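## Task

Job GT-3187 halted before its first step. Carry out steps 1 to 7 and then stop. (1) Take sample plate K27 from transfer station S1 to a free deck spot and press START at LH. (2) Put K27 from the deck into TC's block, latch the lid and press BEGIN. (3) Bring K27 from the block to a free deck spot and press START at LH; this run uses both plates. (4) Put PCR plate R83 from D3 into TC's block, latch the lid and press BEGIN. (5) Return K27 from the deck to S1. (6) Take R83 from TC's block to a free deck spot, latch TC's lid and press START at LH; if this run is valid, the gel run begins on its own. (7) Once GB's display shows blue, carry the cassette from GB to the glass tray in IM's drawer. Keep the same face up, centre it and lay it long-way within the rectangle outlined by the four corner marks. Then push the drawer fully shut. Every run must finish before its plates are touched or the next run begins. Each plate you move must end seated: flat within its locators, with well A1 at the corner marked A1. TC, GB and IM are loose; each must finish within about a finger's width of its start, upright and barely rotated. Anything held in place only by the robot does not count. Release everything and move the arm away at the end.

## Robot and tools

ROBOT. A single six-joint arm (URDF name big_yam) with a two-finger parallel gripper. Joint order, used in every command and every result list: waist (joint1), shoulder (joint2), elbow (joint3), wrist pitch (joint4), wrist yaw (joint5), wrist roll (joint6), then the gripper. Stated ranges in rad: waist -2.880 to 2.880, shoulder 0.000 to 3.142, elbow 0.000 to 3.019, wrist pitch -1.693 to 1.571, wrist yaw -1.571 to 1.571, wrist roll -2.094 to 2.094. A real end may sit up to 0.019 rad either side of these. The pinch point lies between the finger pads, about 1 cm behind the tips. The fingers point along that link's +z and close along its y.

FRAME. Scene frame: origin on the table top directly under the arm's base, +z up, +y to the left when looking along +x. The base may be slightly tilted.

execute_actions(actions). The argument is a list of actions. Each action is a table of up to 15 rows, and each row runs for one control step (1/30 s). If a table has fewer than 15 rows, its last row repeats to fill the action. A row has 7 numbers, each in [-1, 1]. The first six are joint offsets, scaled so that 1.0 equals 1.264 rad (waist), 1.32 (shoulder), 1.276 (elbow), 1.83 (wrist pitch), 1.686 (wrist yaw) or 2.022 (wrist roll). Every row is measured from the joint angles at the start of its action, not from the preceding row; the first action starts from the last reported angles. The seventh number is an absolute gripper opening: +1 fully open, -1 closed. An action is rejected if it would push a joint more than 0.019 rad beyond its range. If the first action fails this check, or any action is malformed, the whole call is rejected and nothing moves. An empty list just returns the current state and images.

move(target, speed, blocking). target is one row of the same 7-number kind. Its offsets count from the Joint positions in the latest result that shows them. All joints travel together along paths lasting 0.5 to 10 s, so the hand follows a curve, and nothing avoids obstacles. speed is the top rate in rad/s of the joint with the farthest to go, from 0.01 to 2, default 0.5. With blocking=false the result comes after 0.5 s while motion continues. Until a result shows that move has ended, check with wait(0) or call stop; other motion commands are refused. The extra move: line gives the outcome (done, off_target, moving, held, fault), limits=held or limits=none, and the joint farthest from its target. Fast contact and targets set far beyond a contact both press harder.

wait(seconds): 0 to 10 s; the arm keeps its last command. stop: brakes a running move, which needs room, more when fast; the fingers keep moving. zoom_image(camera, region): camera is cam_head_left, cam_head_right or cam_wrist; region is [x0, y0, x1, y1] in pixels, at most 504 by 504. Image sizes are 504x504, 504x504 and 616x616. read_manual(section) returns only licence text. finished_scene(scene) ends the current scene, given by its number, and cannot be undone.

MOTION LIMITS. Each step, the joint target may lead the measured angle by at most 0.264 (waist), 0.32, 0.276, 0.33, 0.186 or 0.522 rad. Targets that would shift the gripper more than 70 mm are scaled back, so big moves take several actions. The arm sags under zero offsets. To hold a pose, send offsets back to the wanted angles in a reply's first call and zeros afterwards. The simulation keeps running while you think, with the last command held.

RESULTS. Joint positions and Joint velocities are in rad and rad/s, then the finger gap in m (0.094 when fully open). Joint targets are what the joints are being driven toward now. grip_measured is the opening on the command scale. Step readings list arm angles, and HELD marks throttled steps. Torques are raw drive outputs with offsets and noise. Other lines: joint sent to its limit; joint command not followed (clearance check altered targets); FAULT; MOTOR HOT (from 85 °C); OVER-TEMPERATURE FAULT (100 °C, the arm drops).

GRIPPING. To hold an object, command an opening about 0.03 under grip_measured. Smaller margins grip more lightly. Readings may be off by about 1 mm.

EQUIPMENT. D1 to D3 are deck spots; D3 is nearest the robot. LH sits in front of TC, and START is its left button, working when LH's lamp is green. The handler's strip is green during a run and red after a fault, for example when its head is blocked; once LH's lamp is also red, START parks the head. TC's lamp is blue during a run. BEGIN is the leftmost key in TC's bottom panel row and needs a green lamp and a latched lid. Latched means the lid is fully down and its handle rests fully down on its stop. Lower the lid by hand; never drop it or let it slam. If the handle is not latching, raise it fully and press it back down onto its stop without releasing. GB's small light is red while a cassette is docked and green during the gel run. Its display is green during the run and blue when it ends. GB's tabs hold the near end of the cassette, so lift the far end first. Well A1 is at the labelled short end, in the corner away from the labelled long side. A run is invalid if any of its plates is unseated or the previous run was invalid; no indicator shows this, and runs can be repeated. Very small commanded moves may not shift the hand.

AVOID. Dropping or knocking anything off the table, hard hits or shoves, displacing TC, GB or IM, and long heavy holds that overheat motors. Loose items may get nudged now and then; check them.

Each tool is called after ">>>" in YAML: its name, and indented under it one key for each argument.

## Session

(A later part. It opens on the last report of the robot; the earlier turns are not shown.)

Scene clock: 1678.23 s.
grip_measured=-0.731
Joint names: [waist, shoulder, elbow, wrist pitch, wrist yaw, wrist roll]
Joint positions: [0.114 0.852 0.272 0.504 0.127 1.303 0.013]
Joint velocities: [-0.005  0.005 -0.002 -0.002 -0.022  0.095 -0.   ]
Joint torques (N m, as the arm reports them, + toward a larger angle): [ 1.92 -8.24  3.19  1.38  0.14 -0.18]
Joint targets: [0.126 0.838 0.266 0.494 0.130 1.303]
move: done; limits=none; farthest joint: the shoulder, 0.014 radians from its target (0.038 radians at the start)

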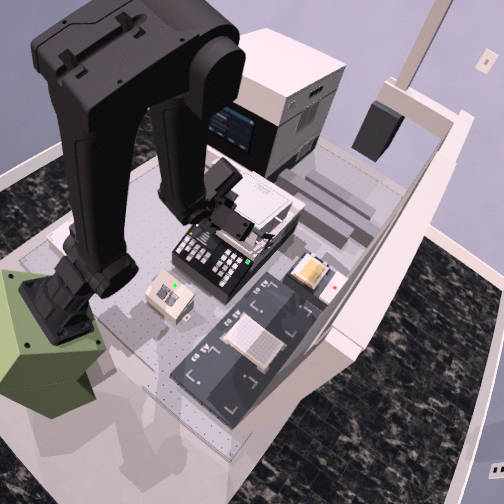

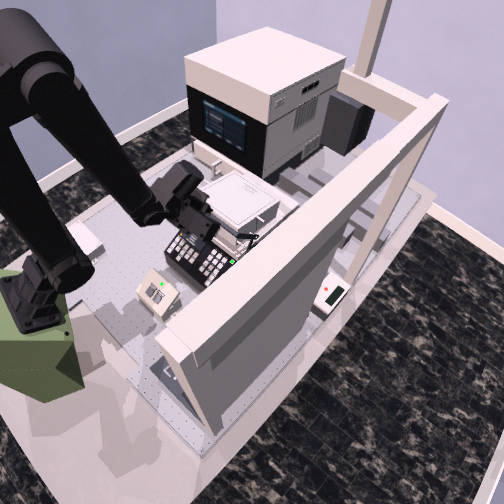

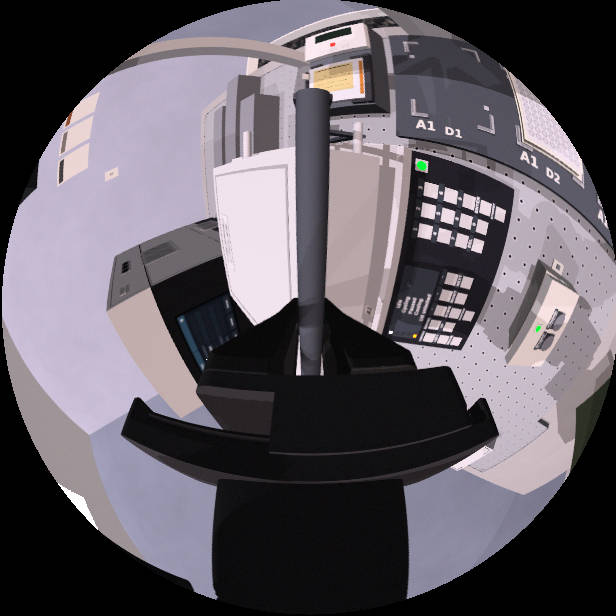

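>>> move:
  target: [0.0, 0.0, 0.004, 0.0, 0.0, 0.0, -0.79]
  speed: 0.03

>>> move:
  target: [0.0229, -0.0333, 0.0745, -0.0448, 0.0071, 0.0, -0.79]
  speed: 0.05

>>> zoom_image:
  camera: "cam_head_right"
  region: [150, 140, 300, 290]

Scene clock: 1682.57 s.
grip_measured=-0.777
Joint names: [waist, shoulder, elbow, wrist pitch, wrist yaw, wrist roll]
Joint positions: [0.114 0.852 0.272 0.504 0.127 1.303 0.01 ]
Joint velocities: [-0.005  0.005  0.002 -0.007  0.007 -0.022  0.001]
Joint torques (N m, as the arm reports them, + toward a larger angle): [ 0.7  -7.34  4.22  1.87  0.02 -0.15]
Joint targets: [0.114 0.852 0.277 0.504 0.127 1.303]
move: done; limits=none; farthest joint: the elbow, 0.005 radians from its target (0.005 radians at the start)

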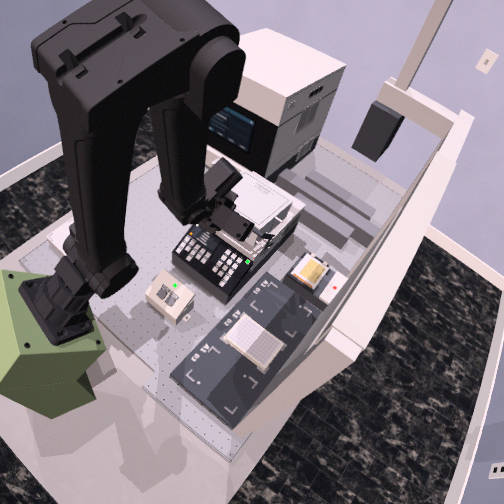

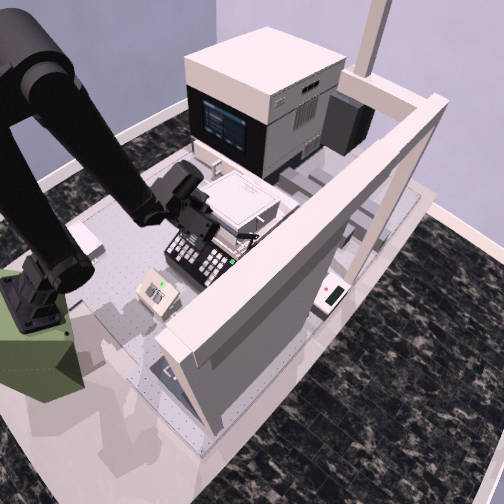

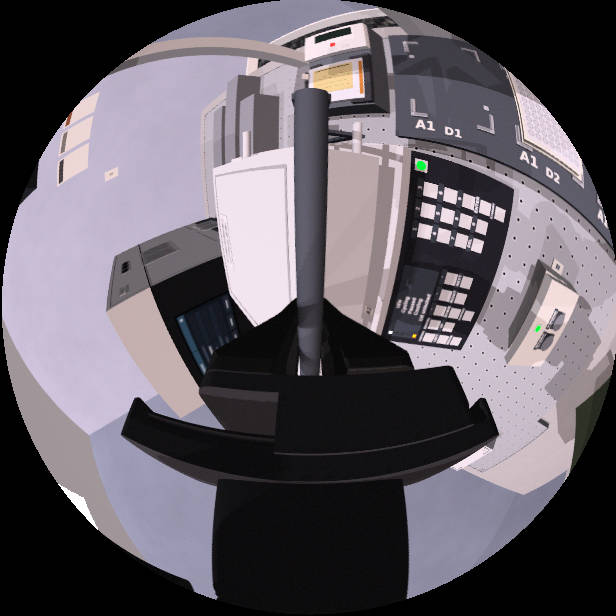

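Scene clock: 1684.73 s.
grip_measured=-0.777
Joint names: [waist, shoulder, elbow, wrist pitch, wrist yaw, wrist roll]
Joint positions: [0.125 0.823 0.298 0.419 0.144 1.304 0.01 ]
Joint velocities: [-0.005  0.005  0.007  0.002  0.022 -0.037  0.001]
Joint torques (N m, as the arm reports them, + toward a larger angle): [ 2.73 -8.63  9.88  2.08 -0.13 -0.16]
Joint targets: [0.144 0.808 0.367 0.422 0.139 1.303]
move: off_target; limits=none; farthest joint: the elbow, 0.069 radians from its target (0.095 radians at the start)

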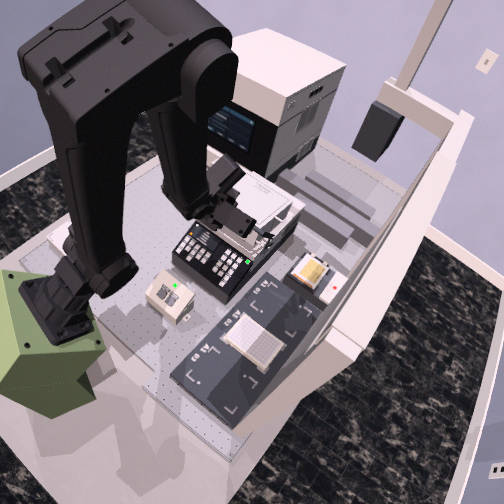

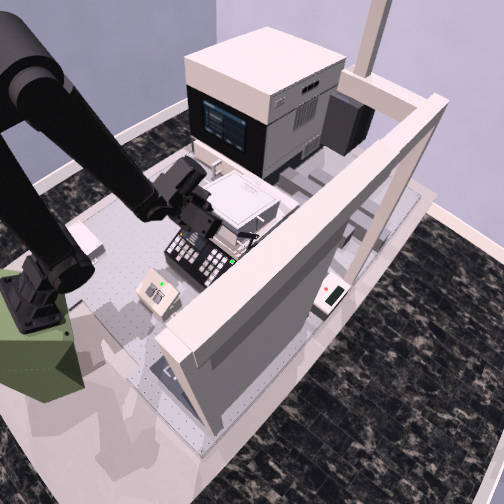

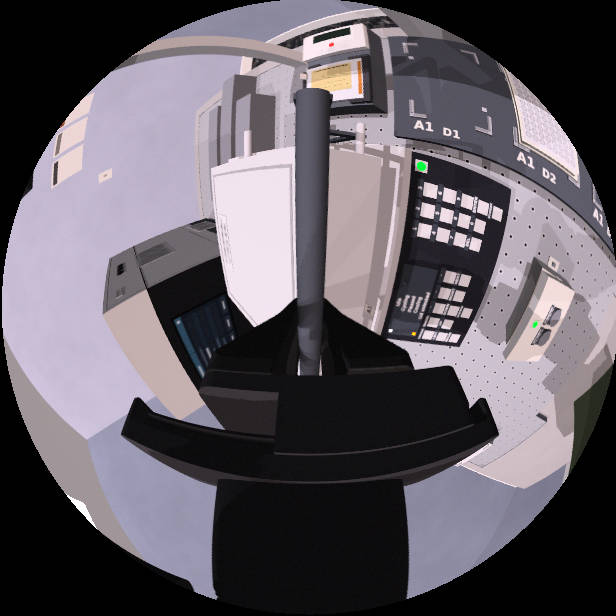

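Region (150, 140, 300, 290) of cam_head_right's 504x504 image, scaled by 3.360, with more detail than that image has.

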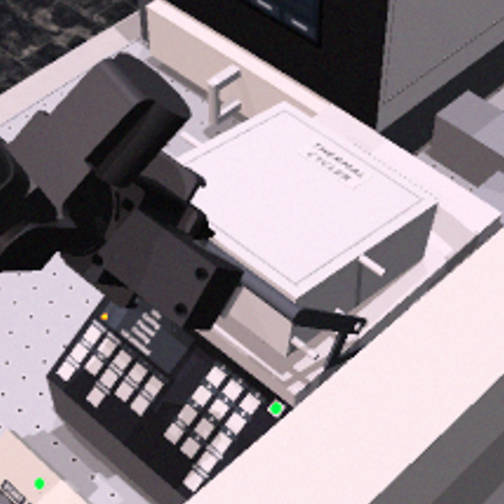

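>>> move:
  target: [0.072, -0.1023, 0.1724, -0.2033, 0.0575, 0.0218, -0.79]
  speed: 0.08

>>> zoom_image:
  camera: "cam_head_right"
  region: [150, 120, 300, 270]

Scene clock: 1703.17 s.
grip_measured=-0.777
Joint names: [waist, shoulder, elbow, wrist pitch, wrist yaw, wrist roll]
Joint positions: [0.192 0.731 0.448 0.038 0.247 1.345 0.01 ]
Joint velocities: [ 0.005 -0.015 -0.002 -0.012  0.051 -0.007 -0.   ]
Joint torques (N m, as the arm reports them, + toward a larger angle): [  3.38 -11.21  11.78   1.97  -0.11  -0.13]
Joint targets: [0.216 0.688 0.518 0.047 0.241 1.348]
move: off_target; limits=none; farthest joint: the elbow, 0.070 radians from its target (0.220 radians at the start)

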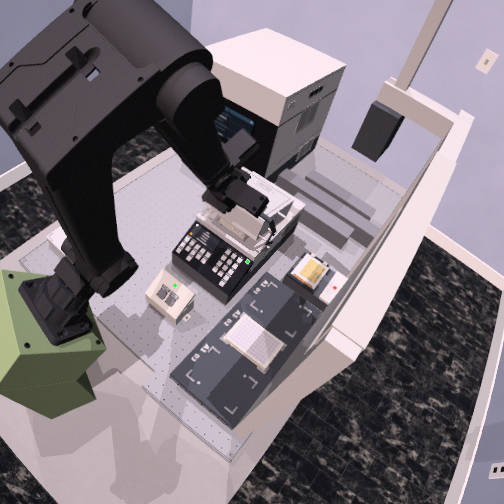

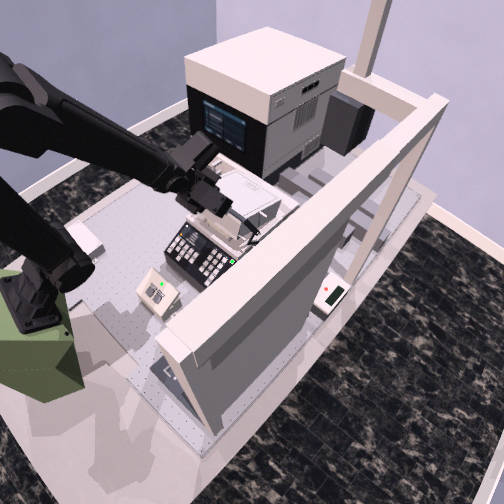

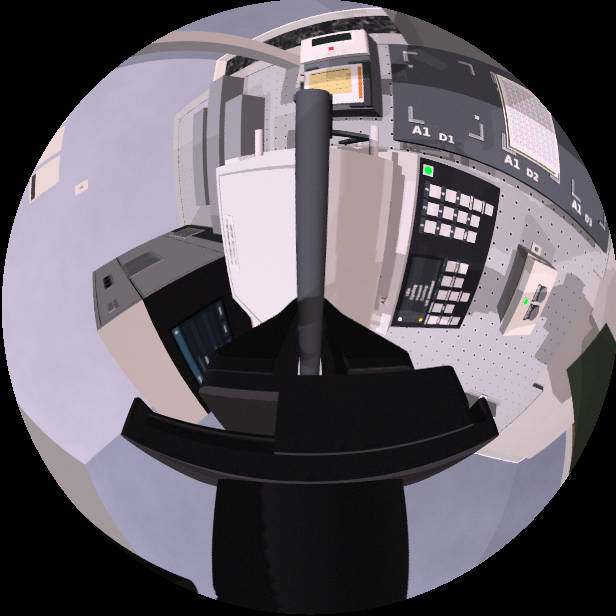

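Region (150, 120, 300, 270) of cam_head_right's 504x504 image, scaled by 3.360, with more detail than that image has.

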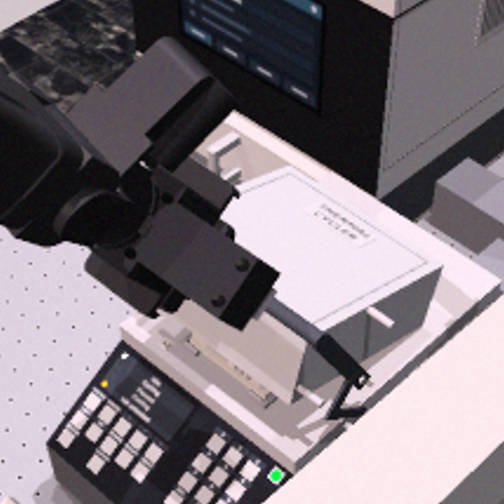

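>>> move:
  target: [0.030, 0.0068, 0.1426, -0.0377, 0.0053, 0.005, -0.79]
  speed: 0.05

>>> zoom_image:
  camera: "cam_head_right"
  region: [150, 120, 300, 270]

Scene clock: 1710.13 s.
grip_measured=-0.777
Joint names: [waist, shoulder, elbow, wrist pitch, wrist yaw, wrist roll]
Joint positions: [ 0.213  0.743  0.54  -0.05   0.26   1.356  0.01 ]
Joint velocities: [-0.005 -0.024  0.017 -0.002 -0.022 -0.007  0.   ]
Joint torques (N m, as the arm reports them, + toward a larger angle): [ 2.84 -8.78 13.94  2.26 -0.06 -0.12]
Joint targets: [0.230 0.740 0.630 -0.031 0.256 1.355]
move: off_target; limits=none; farthest joint: the elbow, 0.090 radians from its target (0.182 radians at the start)

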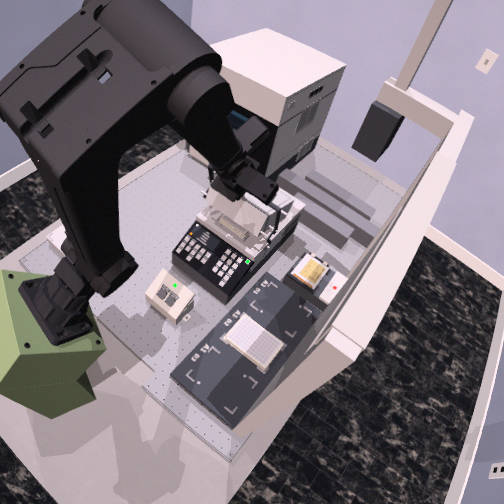

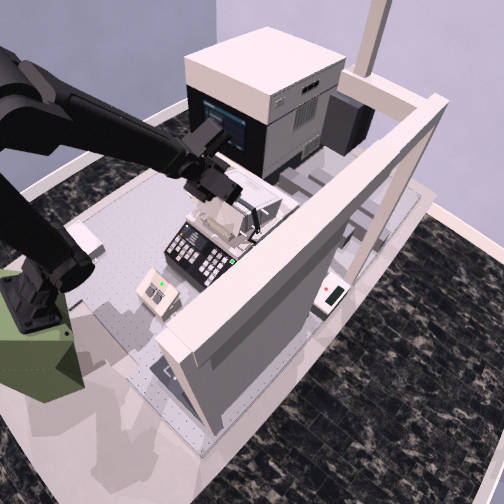

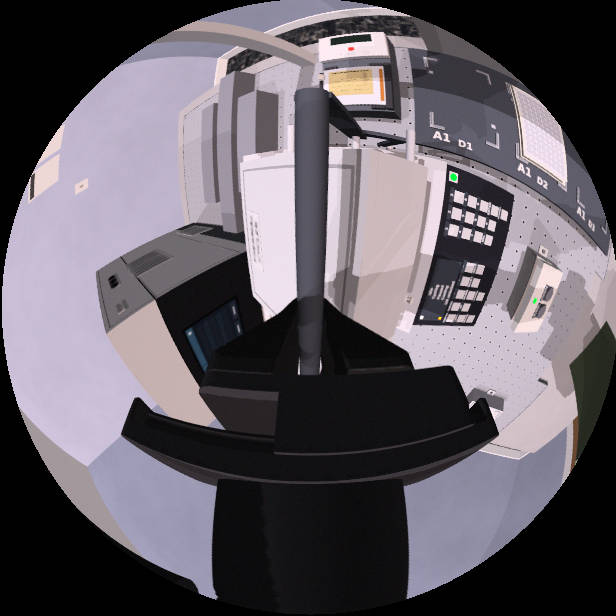

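Region (150, 120, 300, 270) of cam_head_right's 504x504 image, scaled by 3.360, with more detail than that image has.

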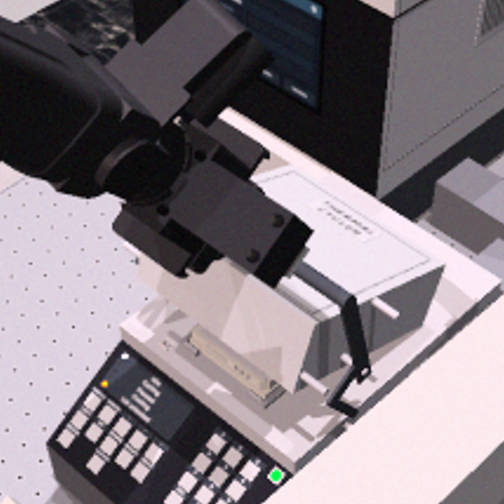

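>>> move:
  target: [-0.0047, 0.0758, 0.142, -0.0443, 0.0107, 0.0104, -0.79]
  speed: 0.05

>>> zoom_image:
  camera: "cam_head_right"
  region: [150, 120, 300, 270]

Scene clock: 1716.90 s.
grip_measured=-0.777
Joint names: [waist, shoulder, elbow, wrist pitch, wrist yaw, wrist roll]
Joint positions: [ 0.205  0.847  0.625 -0.151  0.287  1.382  0.01 ]
Joint velocities: [-0.005 -0.005 -0.007 -0.007  0.037  0.022 -0.   ]
Joint torques (N m, as the arm reports them, + toward a larger angle): [  2.05 -10.04  13.99   2.28  -0.19  -0.22]
Joint targets: [0.207 0.843 0.721 -0.131 0.278 1.377]
move: off_target; limits=none; farthest joint: the elbow, 0.096 radians from its target (0.182 radians at the start)

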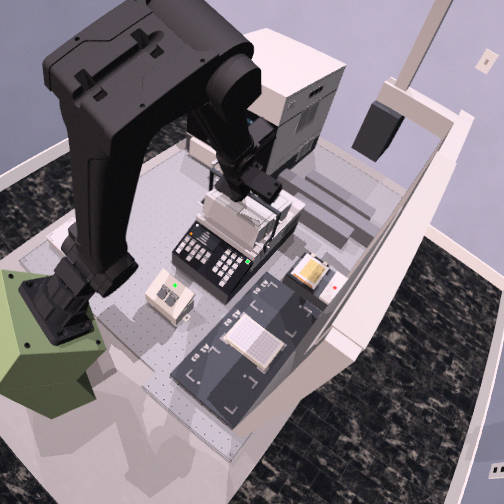

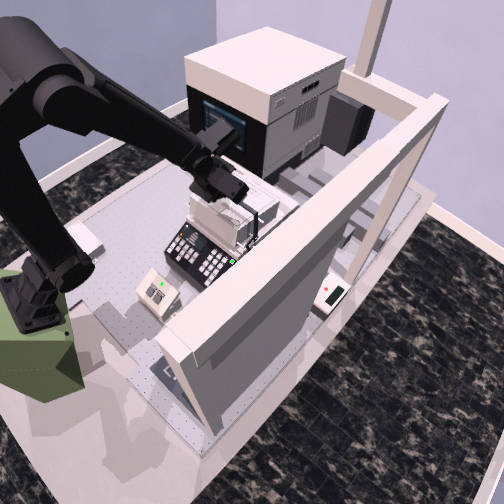

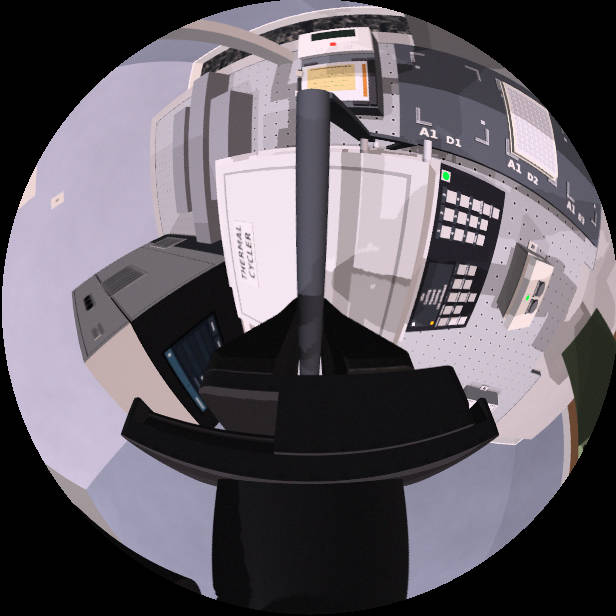

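Region (150, 120, 300, 270) of cam_head_right's 504x504 image, scaled by 3.360, with more detail than that image has.

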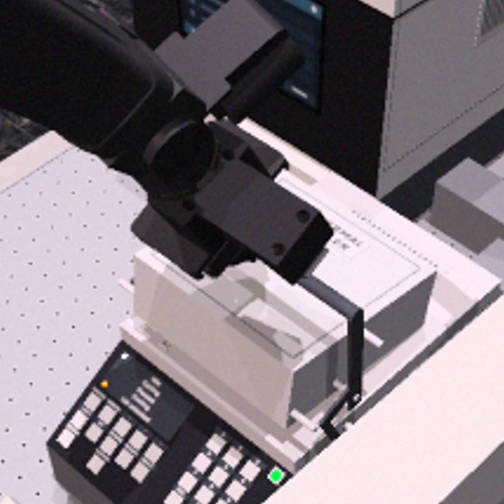

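>>> execute_actions:
  actions:
    - [[0,0,0.072,0.01,-0.004,0,-0.79],[0,0,0.07,0.01,-0.004,0,-0.79],[0,0,0.068,0.01,-0.004,0,-0.79],[0,0,0.066,0.01,-0.004,0,-0.79],[0,0,0.064,0.01,-0.004,0,-0.79],[0,0,0.062,0.01,-0.004,0,-0.79],[0,0,0.06,0.01,-0.004,0,-0.79],[0,0,0.058,0.01,-0.004,0,-0.79],[0,0,0.056,0.01,-0.004,0,-0.79],[0,0,0.054,0.01,-0.004,0,-0.79],[0,0,0.052,0.01,-0.004,0,-0.79],[0,0,0.05,0.01,-0.004,0,-0.79],[0,0,0.048,0.01,-0.004,0,-0.79],[0,0,0.046,0.01,-0.004,0,-0.79],[0,0,0.044,0.01,-0.004,0,-0.79]]
    - [[0,0,0.043,0.008,-0.003,0,-0.79],[0,0,0.0415,0.008,-0.003,0,-0.79],[0,0,0.04,0.008,-0.003,0,-0.79],[0,0,0.0385,0.008,-0.003,0,-0.79],[0,0,0.037,0.008,-0.003,0,-0.79],[0,0,0.0355,0.008,-0.003,0,-0.79],[0,0,0.034,0.008,-0.003,0,-0.79],[0,0,0.0325,0.008,-0.003,0,-0.79],[0,0,0.031,0.008,-0.003,0,-0.79],[0,0,0.0295,0.008,-0.003,0,-0.79],[0,0,0.028,0.008,-0.003,0,-0.79],[0,0,0.0265,0.008,-0.003,0,-0.79],[0,0,0.025,0.008,-0.003,0,-0.79],[0,0,0.0235,0.008,-0.003,0,-0.79],[0,0,0.022,0.008,-0.003,0,-0.79]]
    - [[0,0,0.021,0.006,-0.002,0,-0.79],[0,0,0.02,0.006,-0.002,0,-0.79],[0,0,0.019,0.006,-0.002,0,-0.79],[0,0,0.018,0.006,-0.002,0,-0.79],[0,0,0.017,0.006,-0.002,0,-0.79],[0,0,0.016,0.006,-0.002,0,-0.79],[0,0,0.015,0.006,-0.002,0,-0.79],[0,0,0.014,0.006,-0.002,0,-0.79],[0,0,0.013,0.006,-0.002,0,-0.79],[0,0,0.012,0.006,-0.002,0,-0.79],[0,0,0.011,0.006,-0.002,0,-0.79],[0,0,0.01,0.006,-0.002,0,-0.79],[0,0,0.009,0.006,-0.002,0,-0.79],[0,0,0.008,0.006,-0.002,0,-0.79],[0,0,0.007,0.006,-0.002,0,-0.79]]

Scene clock: 1726.47 s.
grip_measured=-0.777
Joint names: [waist, shoulder, elbow, wrist pitch, wrist yaw, wrist roll]
Joint positions: [ 0.205  0.849  0.624 -0.153  0.291  1.385  0.01 ]
Joint velocities: [-0.015  0.005  0.002 -0.007  0.037  0.022  0.001]
Joint torques (N m, as the arm reports them, + toward a larger angle): [  1.71 -10.17   7.18   1.94  -0.06  -0.15]
Joint targets: [0.205 0.848 0.634 -0.141 0.286 1.384]
Step readings (joint positions; steps 1 to 15: 1st action; 16 to 30: 2nd action; 31 to 45: 3rd action):
0: [0.205 0.847 0.625 -0.151 0.287 1.382]
1: [0.205 0.847 0.625 -0.151 0.288 1.383]
2: [0.205 0.848 0.625 -0.151 0.288 1.384]
4: [0.205 0.848 0.625 -0.151 0.289 1.384]
8: [0.205 0.848 0.625 -0.151 0.289 1.384]
15: [0.205 0.848 0.625 -0.151 0.289 1.384]
16: [0.205 0.848 0.625 -0.151 0.289 1.384]
17: [0.205 0.848 0.625 -0.152 0.289 1.384]
19: [0.205 0.848 0.625 -0.152 0.289 1.384]
23: [0.205 0.848 0.625 -0.152 0.289 1.384]
30: [0.205 0.848 0.625 -0.152 0.289 1.384]
31: [0.205 0.848 0.625 -0.153 0.290 1.385]
32: [0.205 0.848 0.625 -0.153 0.290 1.385]
34: [0.205 0.849 0.625 -0.153 0.290 1.385]
38: [0.205 0.849 0.625 -0.153 0.290 1.385]
45: Joint positions above

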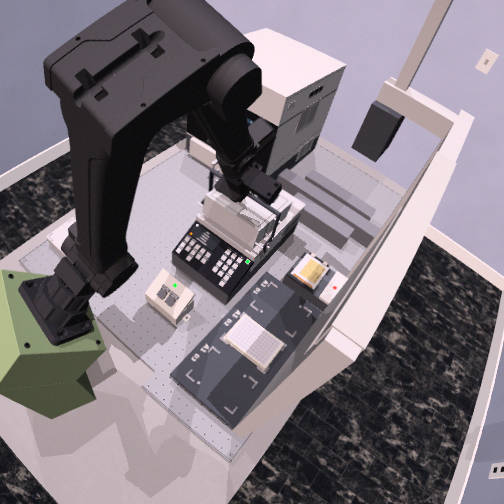

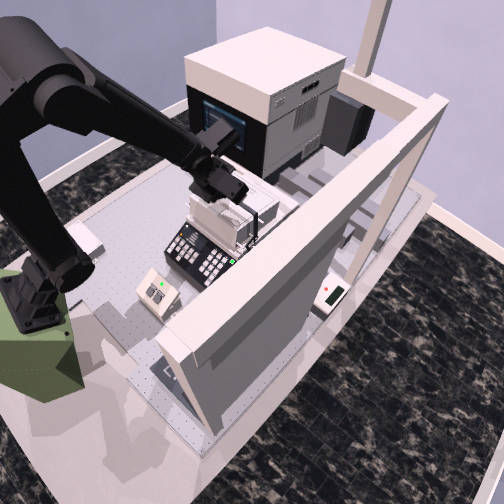

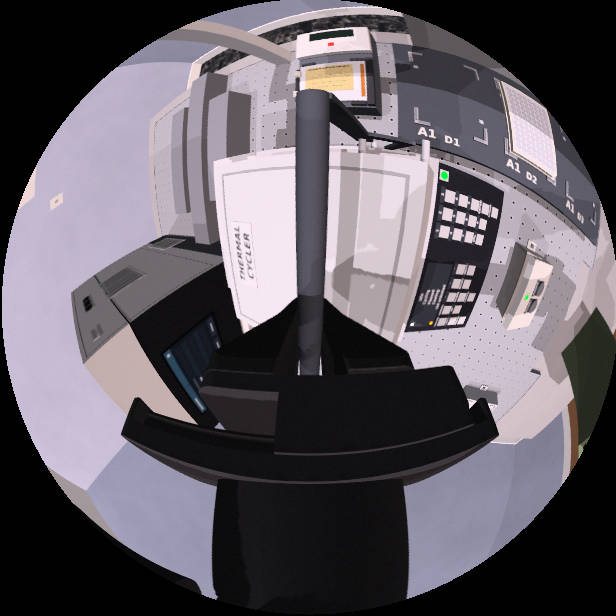

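>>> move:
  target: [-0.0506, 0.0045, -0.16, 0.2803, -0.0795, -0.047, -0.79]
  speed: 0.1

>>> zoom_image:
  camera: "cam_head_right"
  region: [150, 120, 300, 270]

Scene clock: 1734.30 s.
grip_measured=-0.778
Joint names: [waist, shoulder, elbow, wrist pitch, wrist yaw, wrist roll]
Joint positions: [0.152 0.844 0.419 0.332 0.163 1.308 0.01 ]
Joint velocities: [-0.005  0.024  0.002 -0.002  0.007 -0.022  0.   ]
Joint torques (N m, as the arm reports them, + toward a larger angle): [-0.09 -7.84  5.18  2.99 -0.16 -0.36]
Joint targets: [0.141 0.855 0.420 0.359 0.156 1.290]
move: off_target; limits=none; farthest joint: the wrist pitch, 0.028 radians from its target (0.513 radians at the start)

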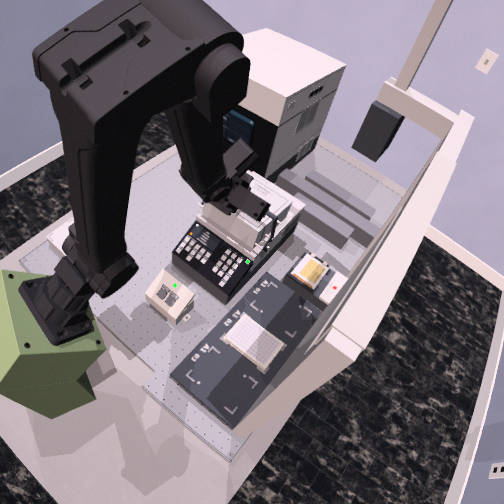

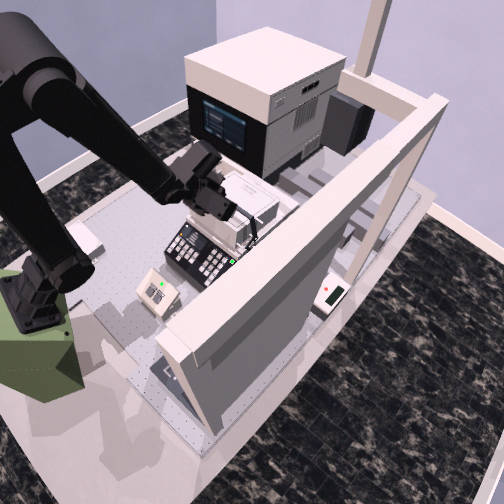

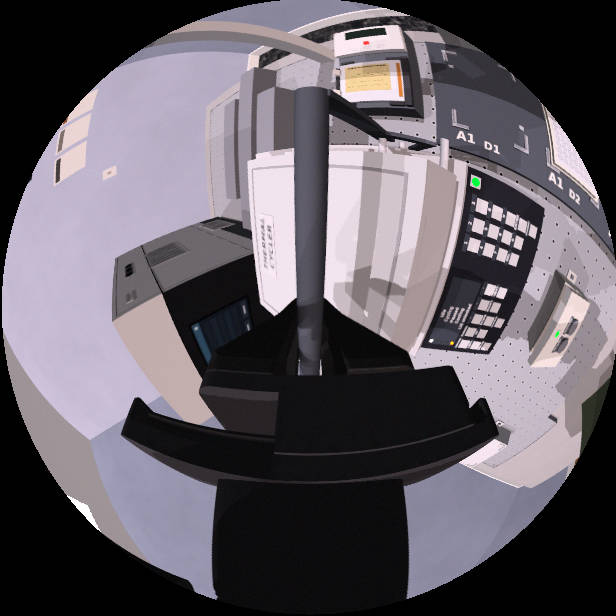

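Region (150, 120, 300, 270) of cam_head_right's 504x504 image, scaled by 3.360, with more detail than that image has.

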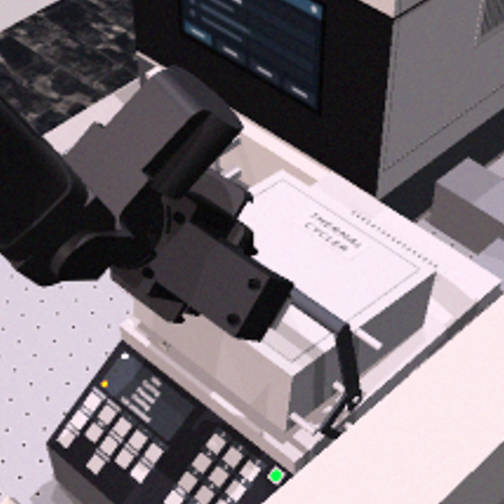

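>>> move:
  target: [-0.0277, -0.0083, -0.0839, 0.0579, -0.019, -0.002, -0.79]
  speed: 0.07

Scene clock: 1737.70 s.
grip_measured=-0.778
Joint names: [waist, shoulder, elbow, wrist pitch, wrist yaw, wrist roll]
Joint positions: [0.131 0.844 0.35  0.433 0.129 1.305 0.01 ]
Joint velocities: [-0.015 -0.005  0.002 -0.002  0.007 -0.125  0.   ]
Joint torques (N m, as the arm reports them, + toward a larger angle): [-0.42 -8.87  1.5   1.98  0.12 -0.16]
Joint targets: [0.117 0.833 0.312 0.438 0.131 1.304]
move: off_target; limits=none; farthest joint: the elbow, 0.038 radians from its target (0.107 radians at the start)

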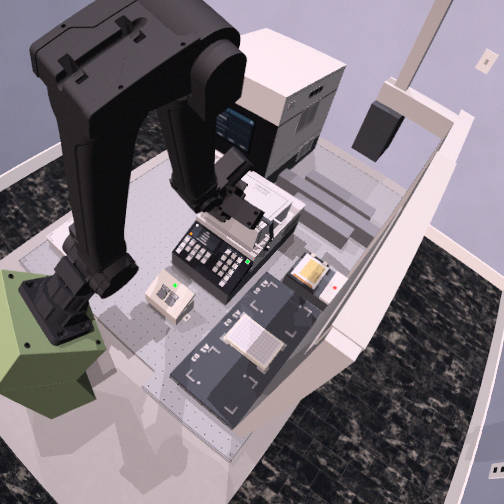

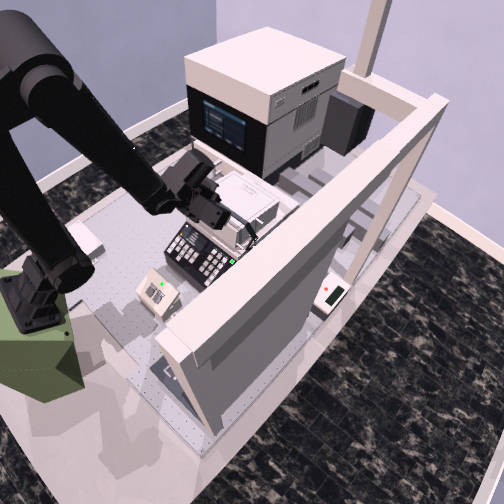

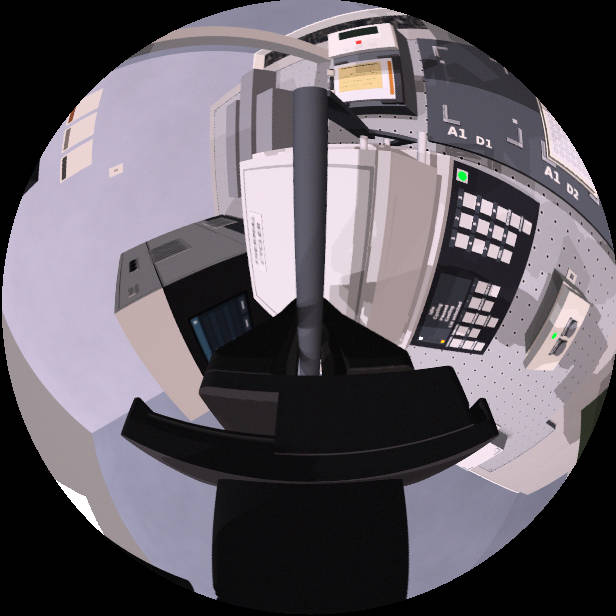

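>>> move:
  target: [-0.0514, 0.0576, -0.1395, 0.0913, -0.0237, -0.002, -0.79]
  speed: 0.08

Scene clock: 1742.83 s.
grip_measured=-0.778
Joint names: [waist, shoulder, elbow, wrist pitch, wrist yaw, wrist roll]
Joint positions: [0.092 0.911 0.267 0.613 0.077 1.299 0.01 ]
Joint velocities: [-0.005 -0.005  0.017 -0.007 -0.066  0.095  0.   ]
Joint torques (N m, as the arm reports them, + toward a larger angle): [-1.67 -7.14 -4.43  1.29  0.42 -0.15]
Joint targets: [0.066 0.920 0.171 0.599 0.089 1.301]
move: off_target; limits=none; farthest joint: the elbow, 0.095 radians from its target (0.178 radians at the start)

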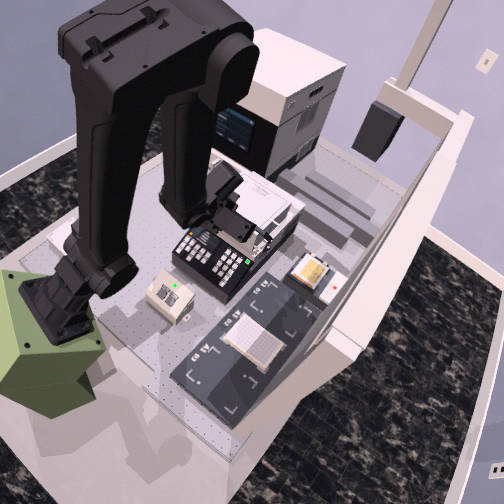

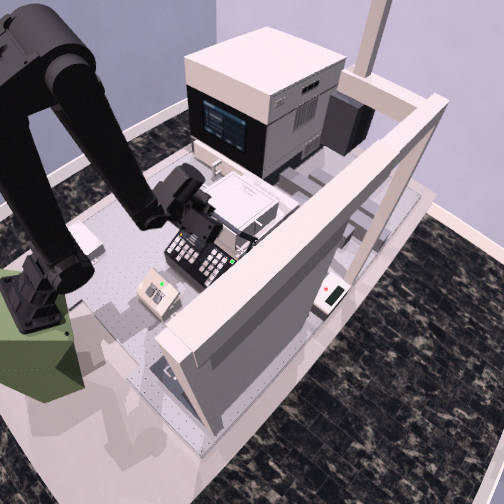

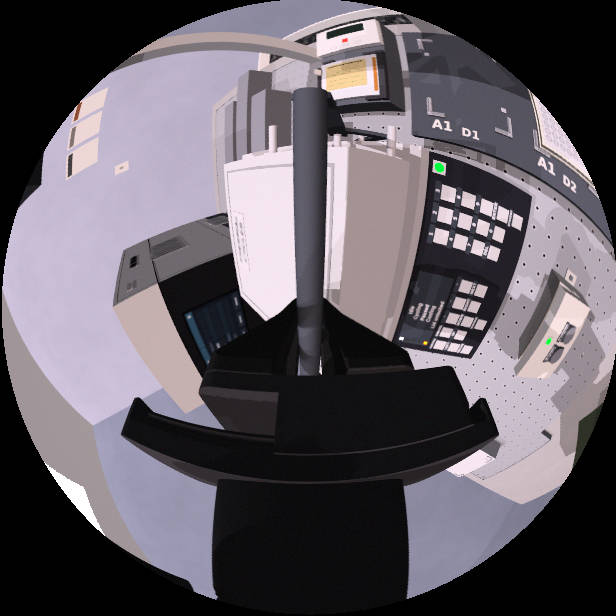

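>>> move:
  target: [-0.0506, 0.109, -0.119, 0.064, 0.0, 0.0, -0.79]
  speed: 0.07

Scene clock: 1747.27 s.
grip_measured=-0.778
Joint names: [waist, shoulder, elbow, wrist pitch, wrist yaw, wrist roll]
Joint positions: [0.063 1.019 0.214 0.761 0.057 1.297 0.01 ]
Joint velocities: [ 0.005  0.005  0.002 -0.002 -0.051  0.022 -0.   ]
Joint torques (N m, as the arm reports them, + toward a larger angle): [-2.36 -4.79 -6.25  0.83  0.64 -0.13]
Joint targets: [0.028 1.055 0.115 0.731 0.076 1.299]
move: off_target; limits=none; farthest joint: the elbow, 0.099 radians from its target (0.152 radians at the start)

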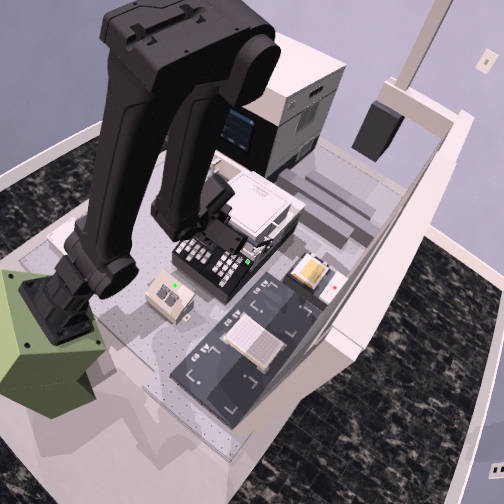

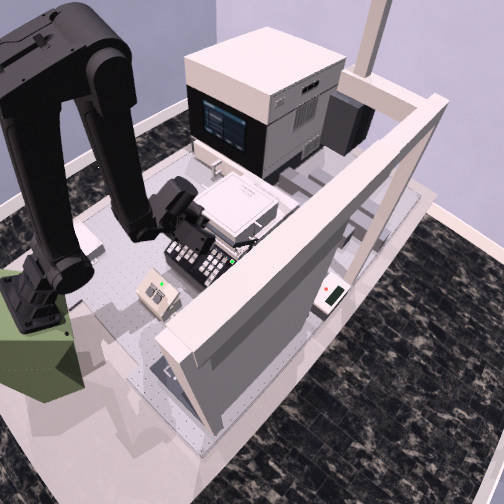

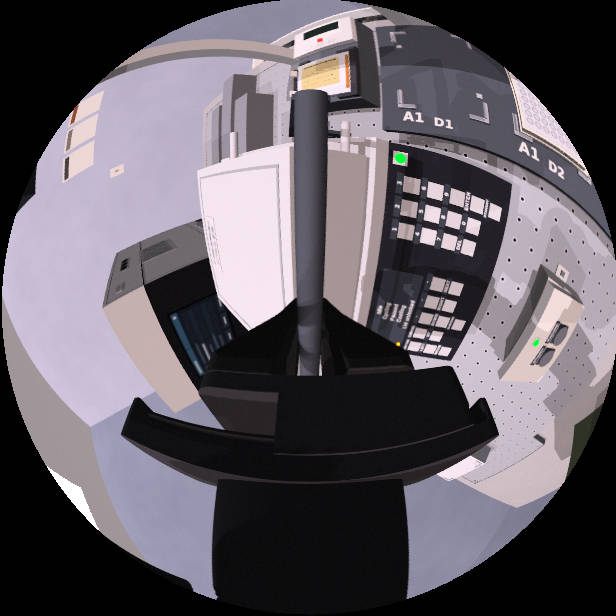

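>>> move:
  target: [-0.0546, 0.156, -0.0697, 0.0568, 0.0024, 0.0, -0.79]
  speed: 0.08

Scene clock: 1752.70 s.
grip_measured=-0.778
Joint names: [waist, shoulder, elbow, wrist pitch, wrist yaw, wrist roll]
Joint positions: [0.031 1.182 0.205 0.896 0.04  1.297 0.01 ]
Joint velocities: [-0.015 -0.015  0.007 -0.007 -0.007 -0.066  0.002]
Joint torques (N m, as the arm reports them, + toward a larger angle): [-2.24 -5.08 -6.42  0.53  0.79 -0.15]
Joint targets: [-0.006 1.225 0.125 0.865 0.062 1.297]
move: off_target; limits=none; farthest joint: the elbow, 0.080 radians from its target (0.089 radians at the start)

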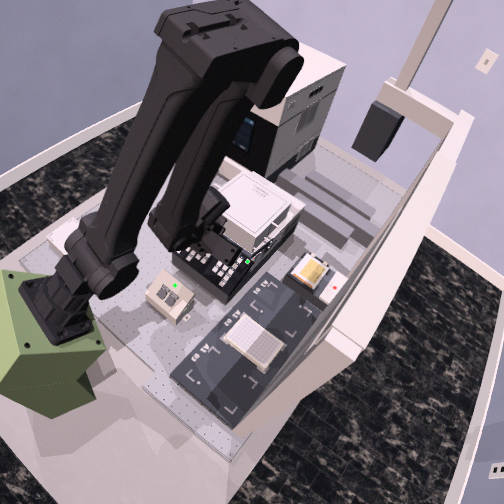

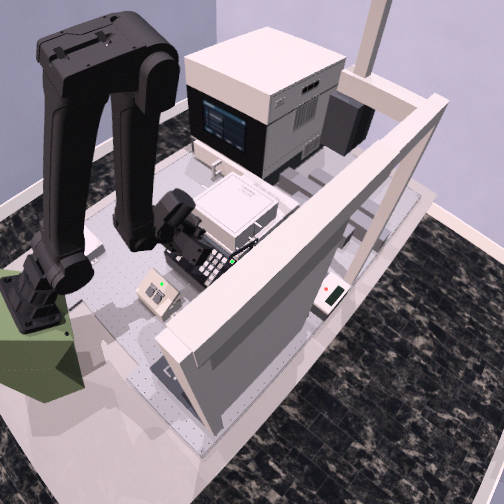

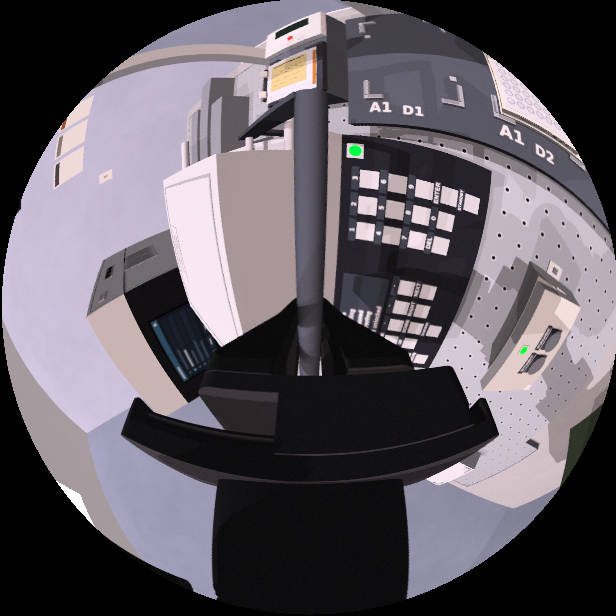

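>>> move:
  target: [-0.0364, 0.0795, -0.0627, 0.0235, 0.0053, 0.0, -0.79]
  speed: 0.05

>>> zoom_image:
  camera: "cam_head_left"
  region: [160, 170, 300, 310]

Scene clock: 1758.00 s.
grip_measured=-0.778
Joint names: [waist, shoulder, elbow, wrist pitch, wrist yaw, wrist roll]
Joint positions: [0.023 1.239 0.202 0.97  0.029 1.297 0.01 ]
Joint velocities: [-0.015 -0.005  0.012  0.017 -0.037  0.007  0.001]
Joint torques (N m, as the arm reports them, + toward a larger angle): [-2.25 -4.49 -6.58  0.64  0.73 -0.16]
Joint targets: [-0.015 1.287 0.125 0.939 0.049 1.297]
move: off_target; limits=none; farthest joint: the elbow, 0.077 radians from its target (0.080 radians at the start)

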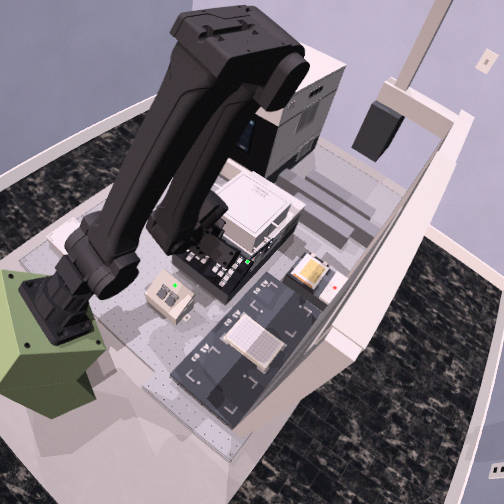

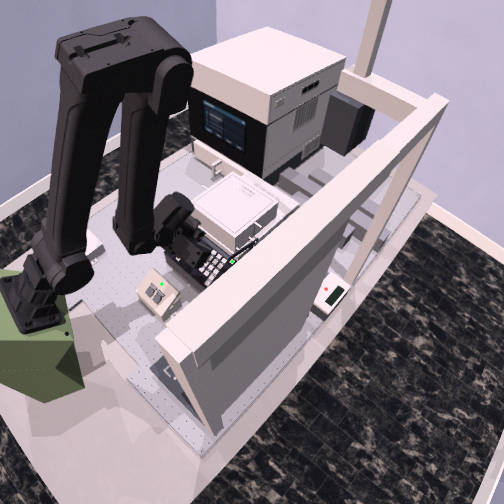

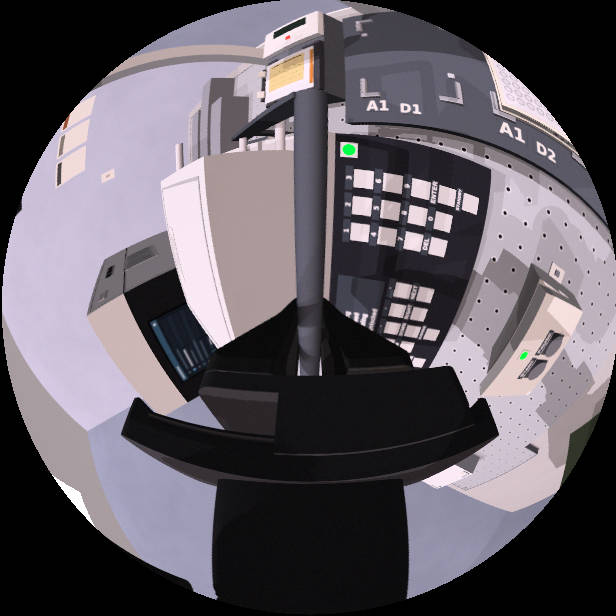

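Region (160, 170, 300, 310) of cam_head_left's 504x504 image, scaled by 3.600, with more detail than that image has.

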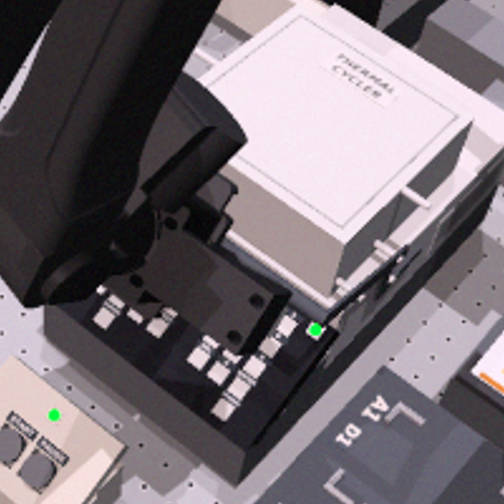

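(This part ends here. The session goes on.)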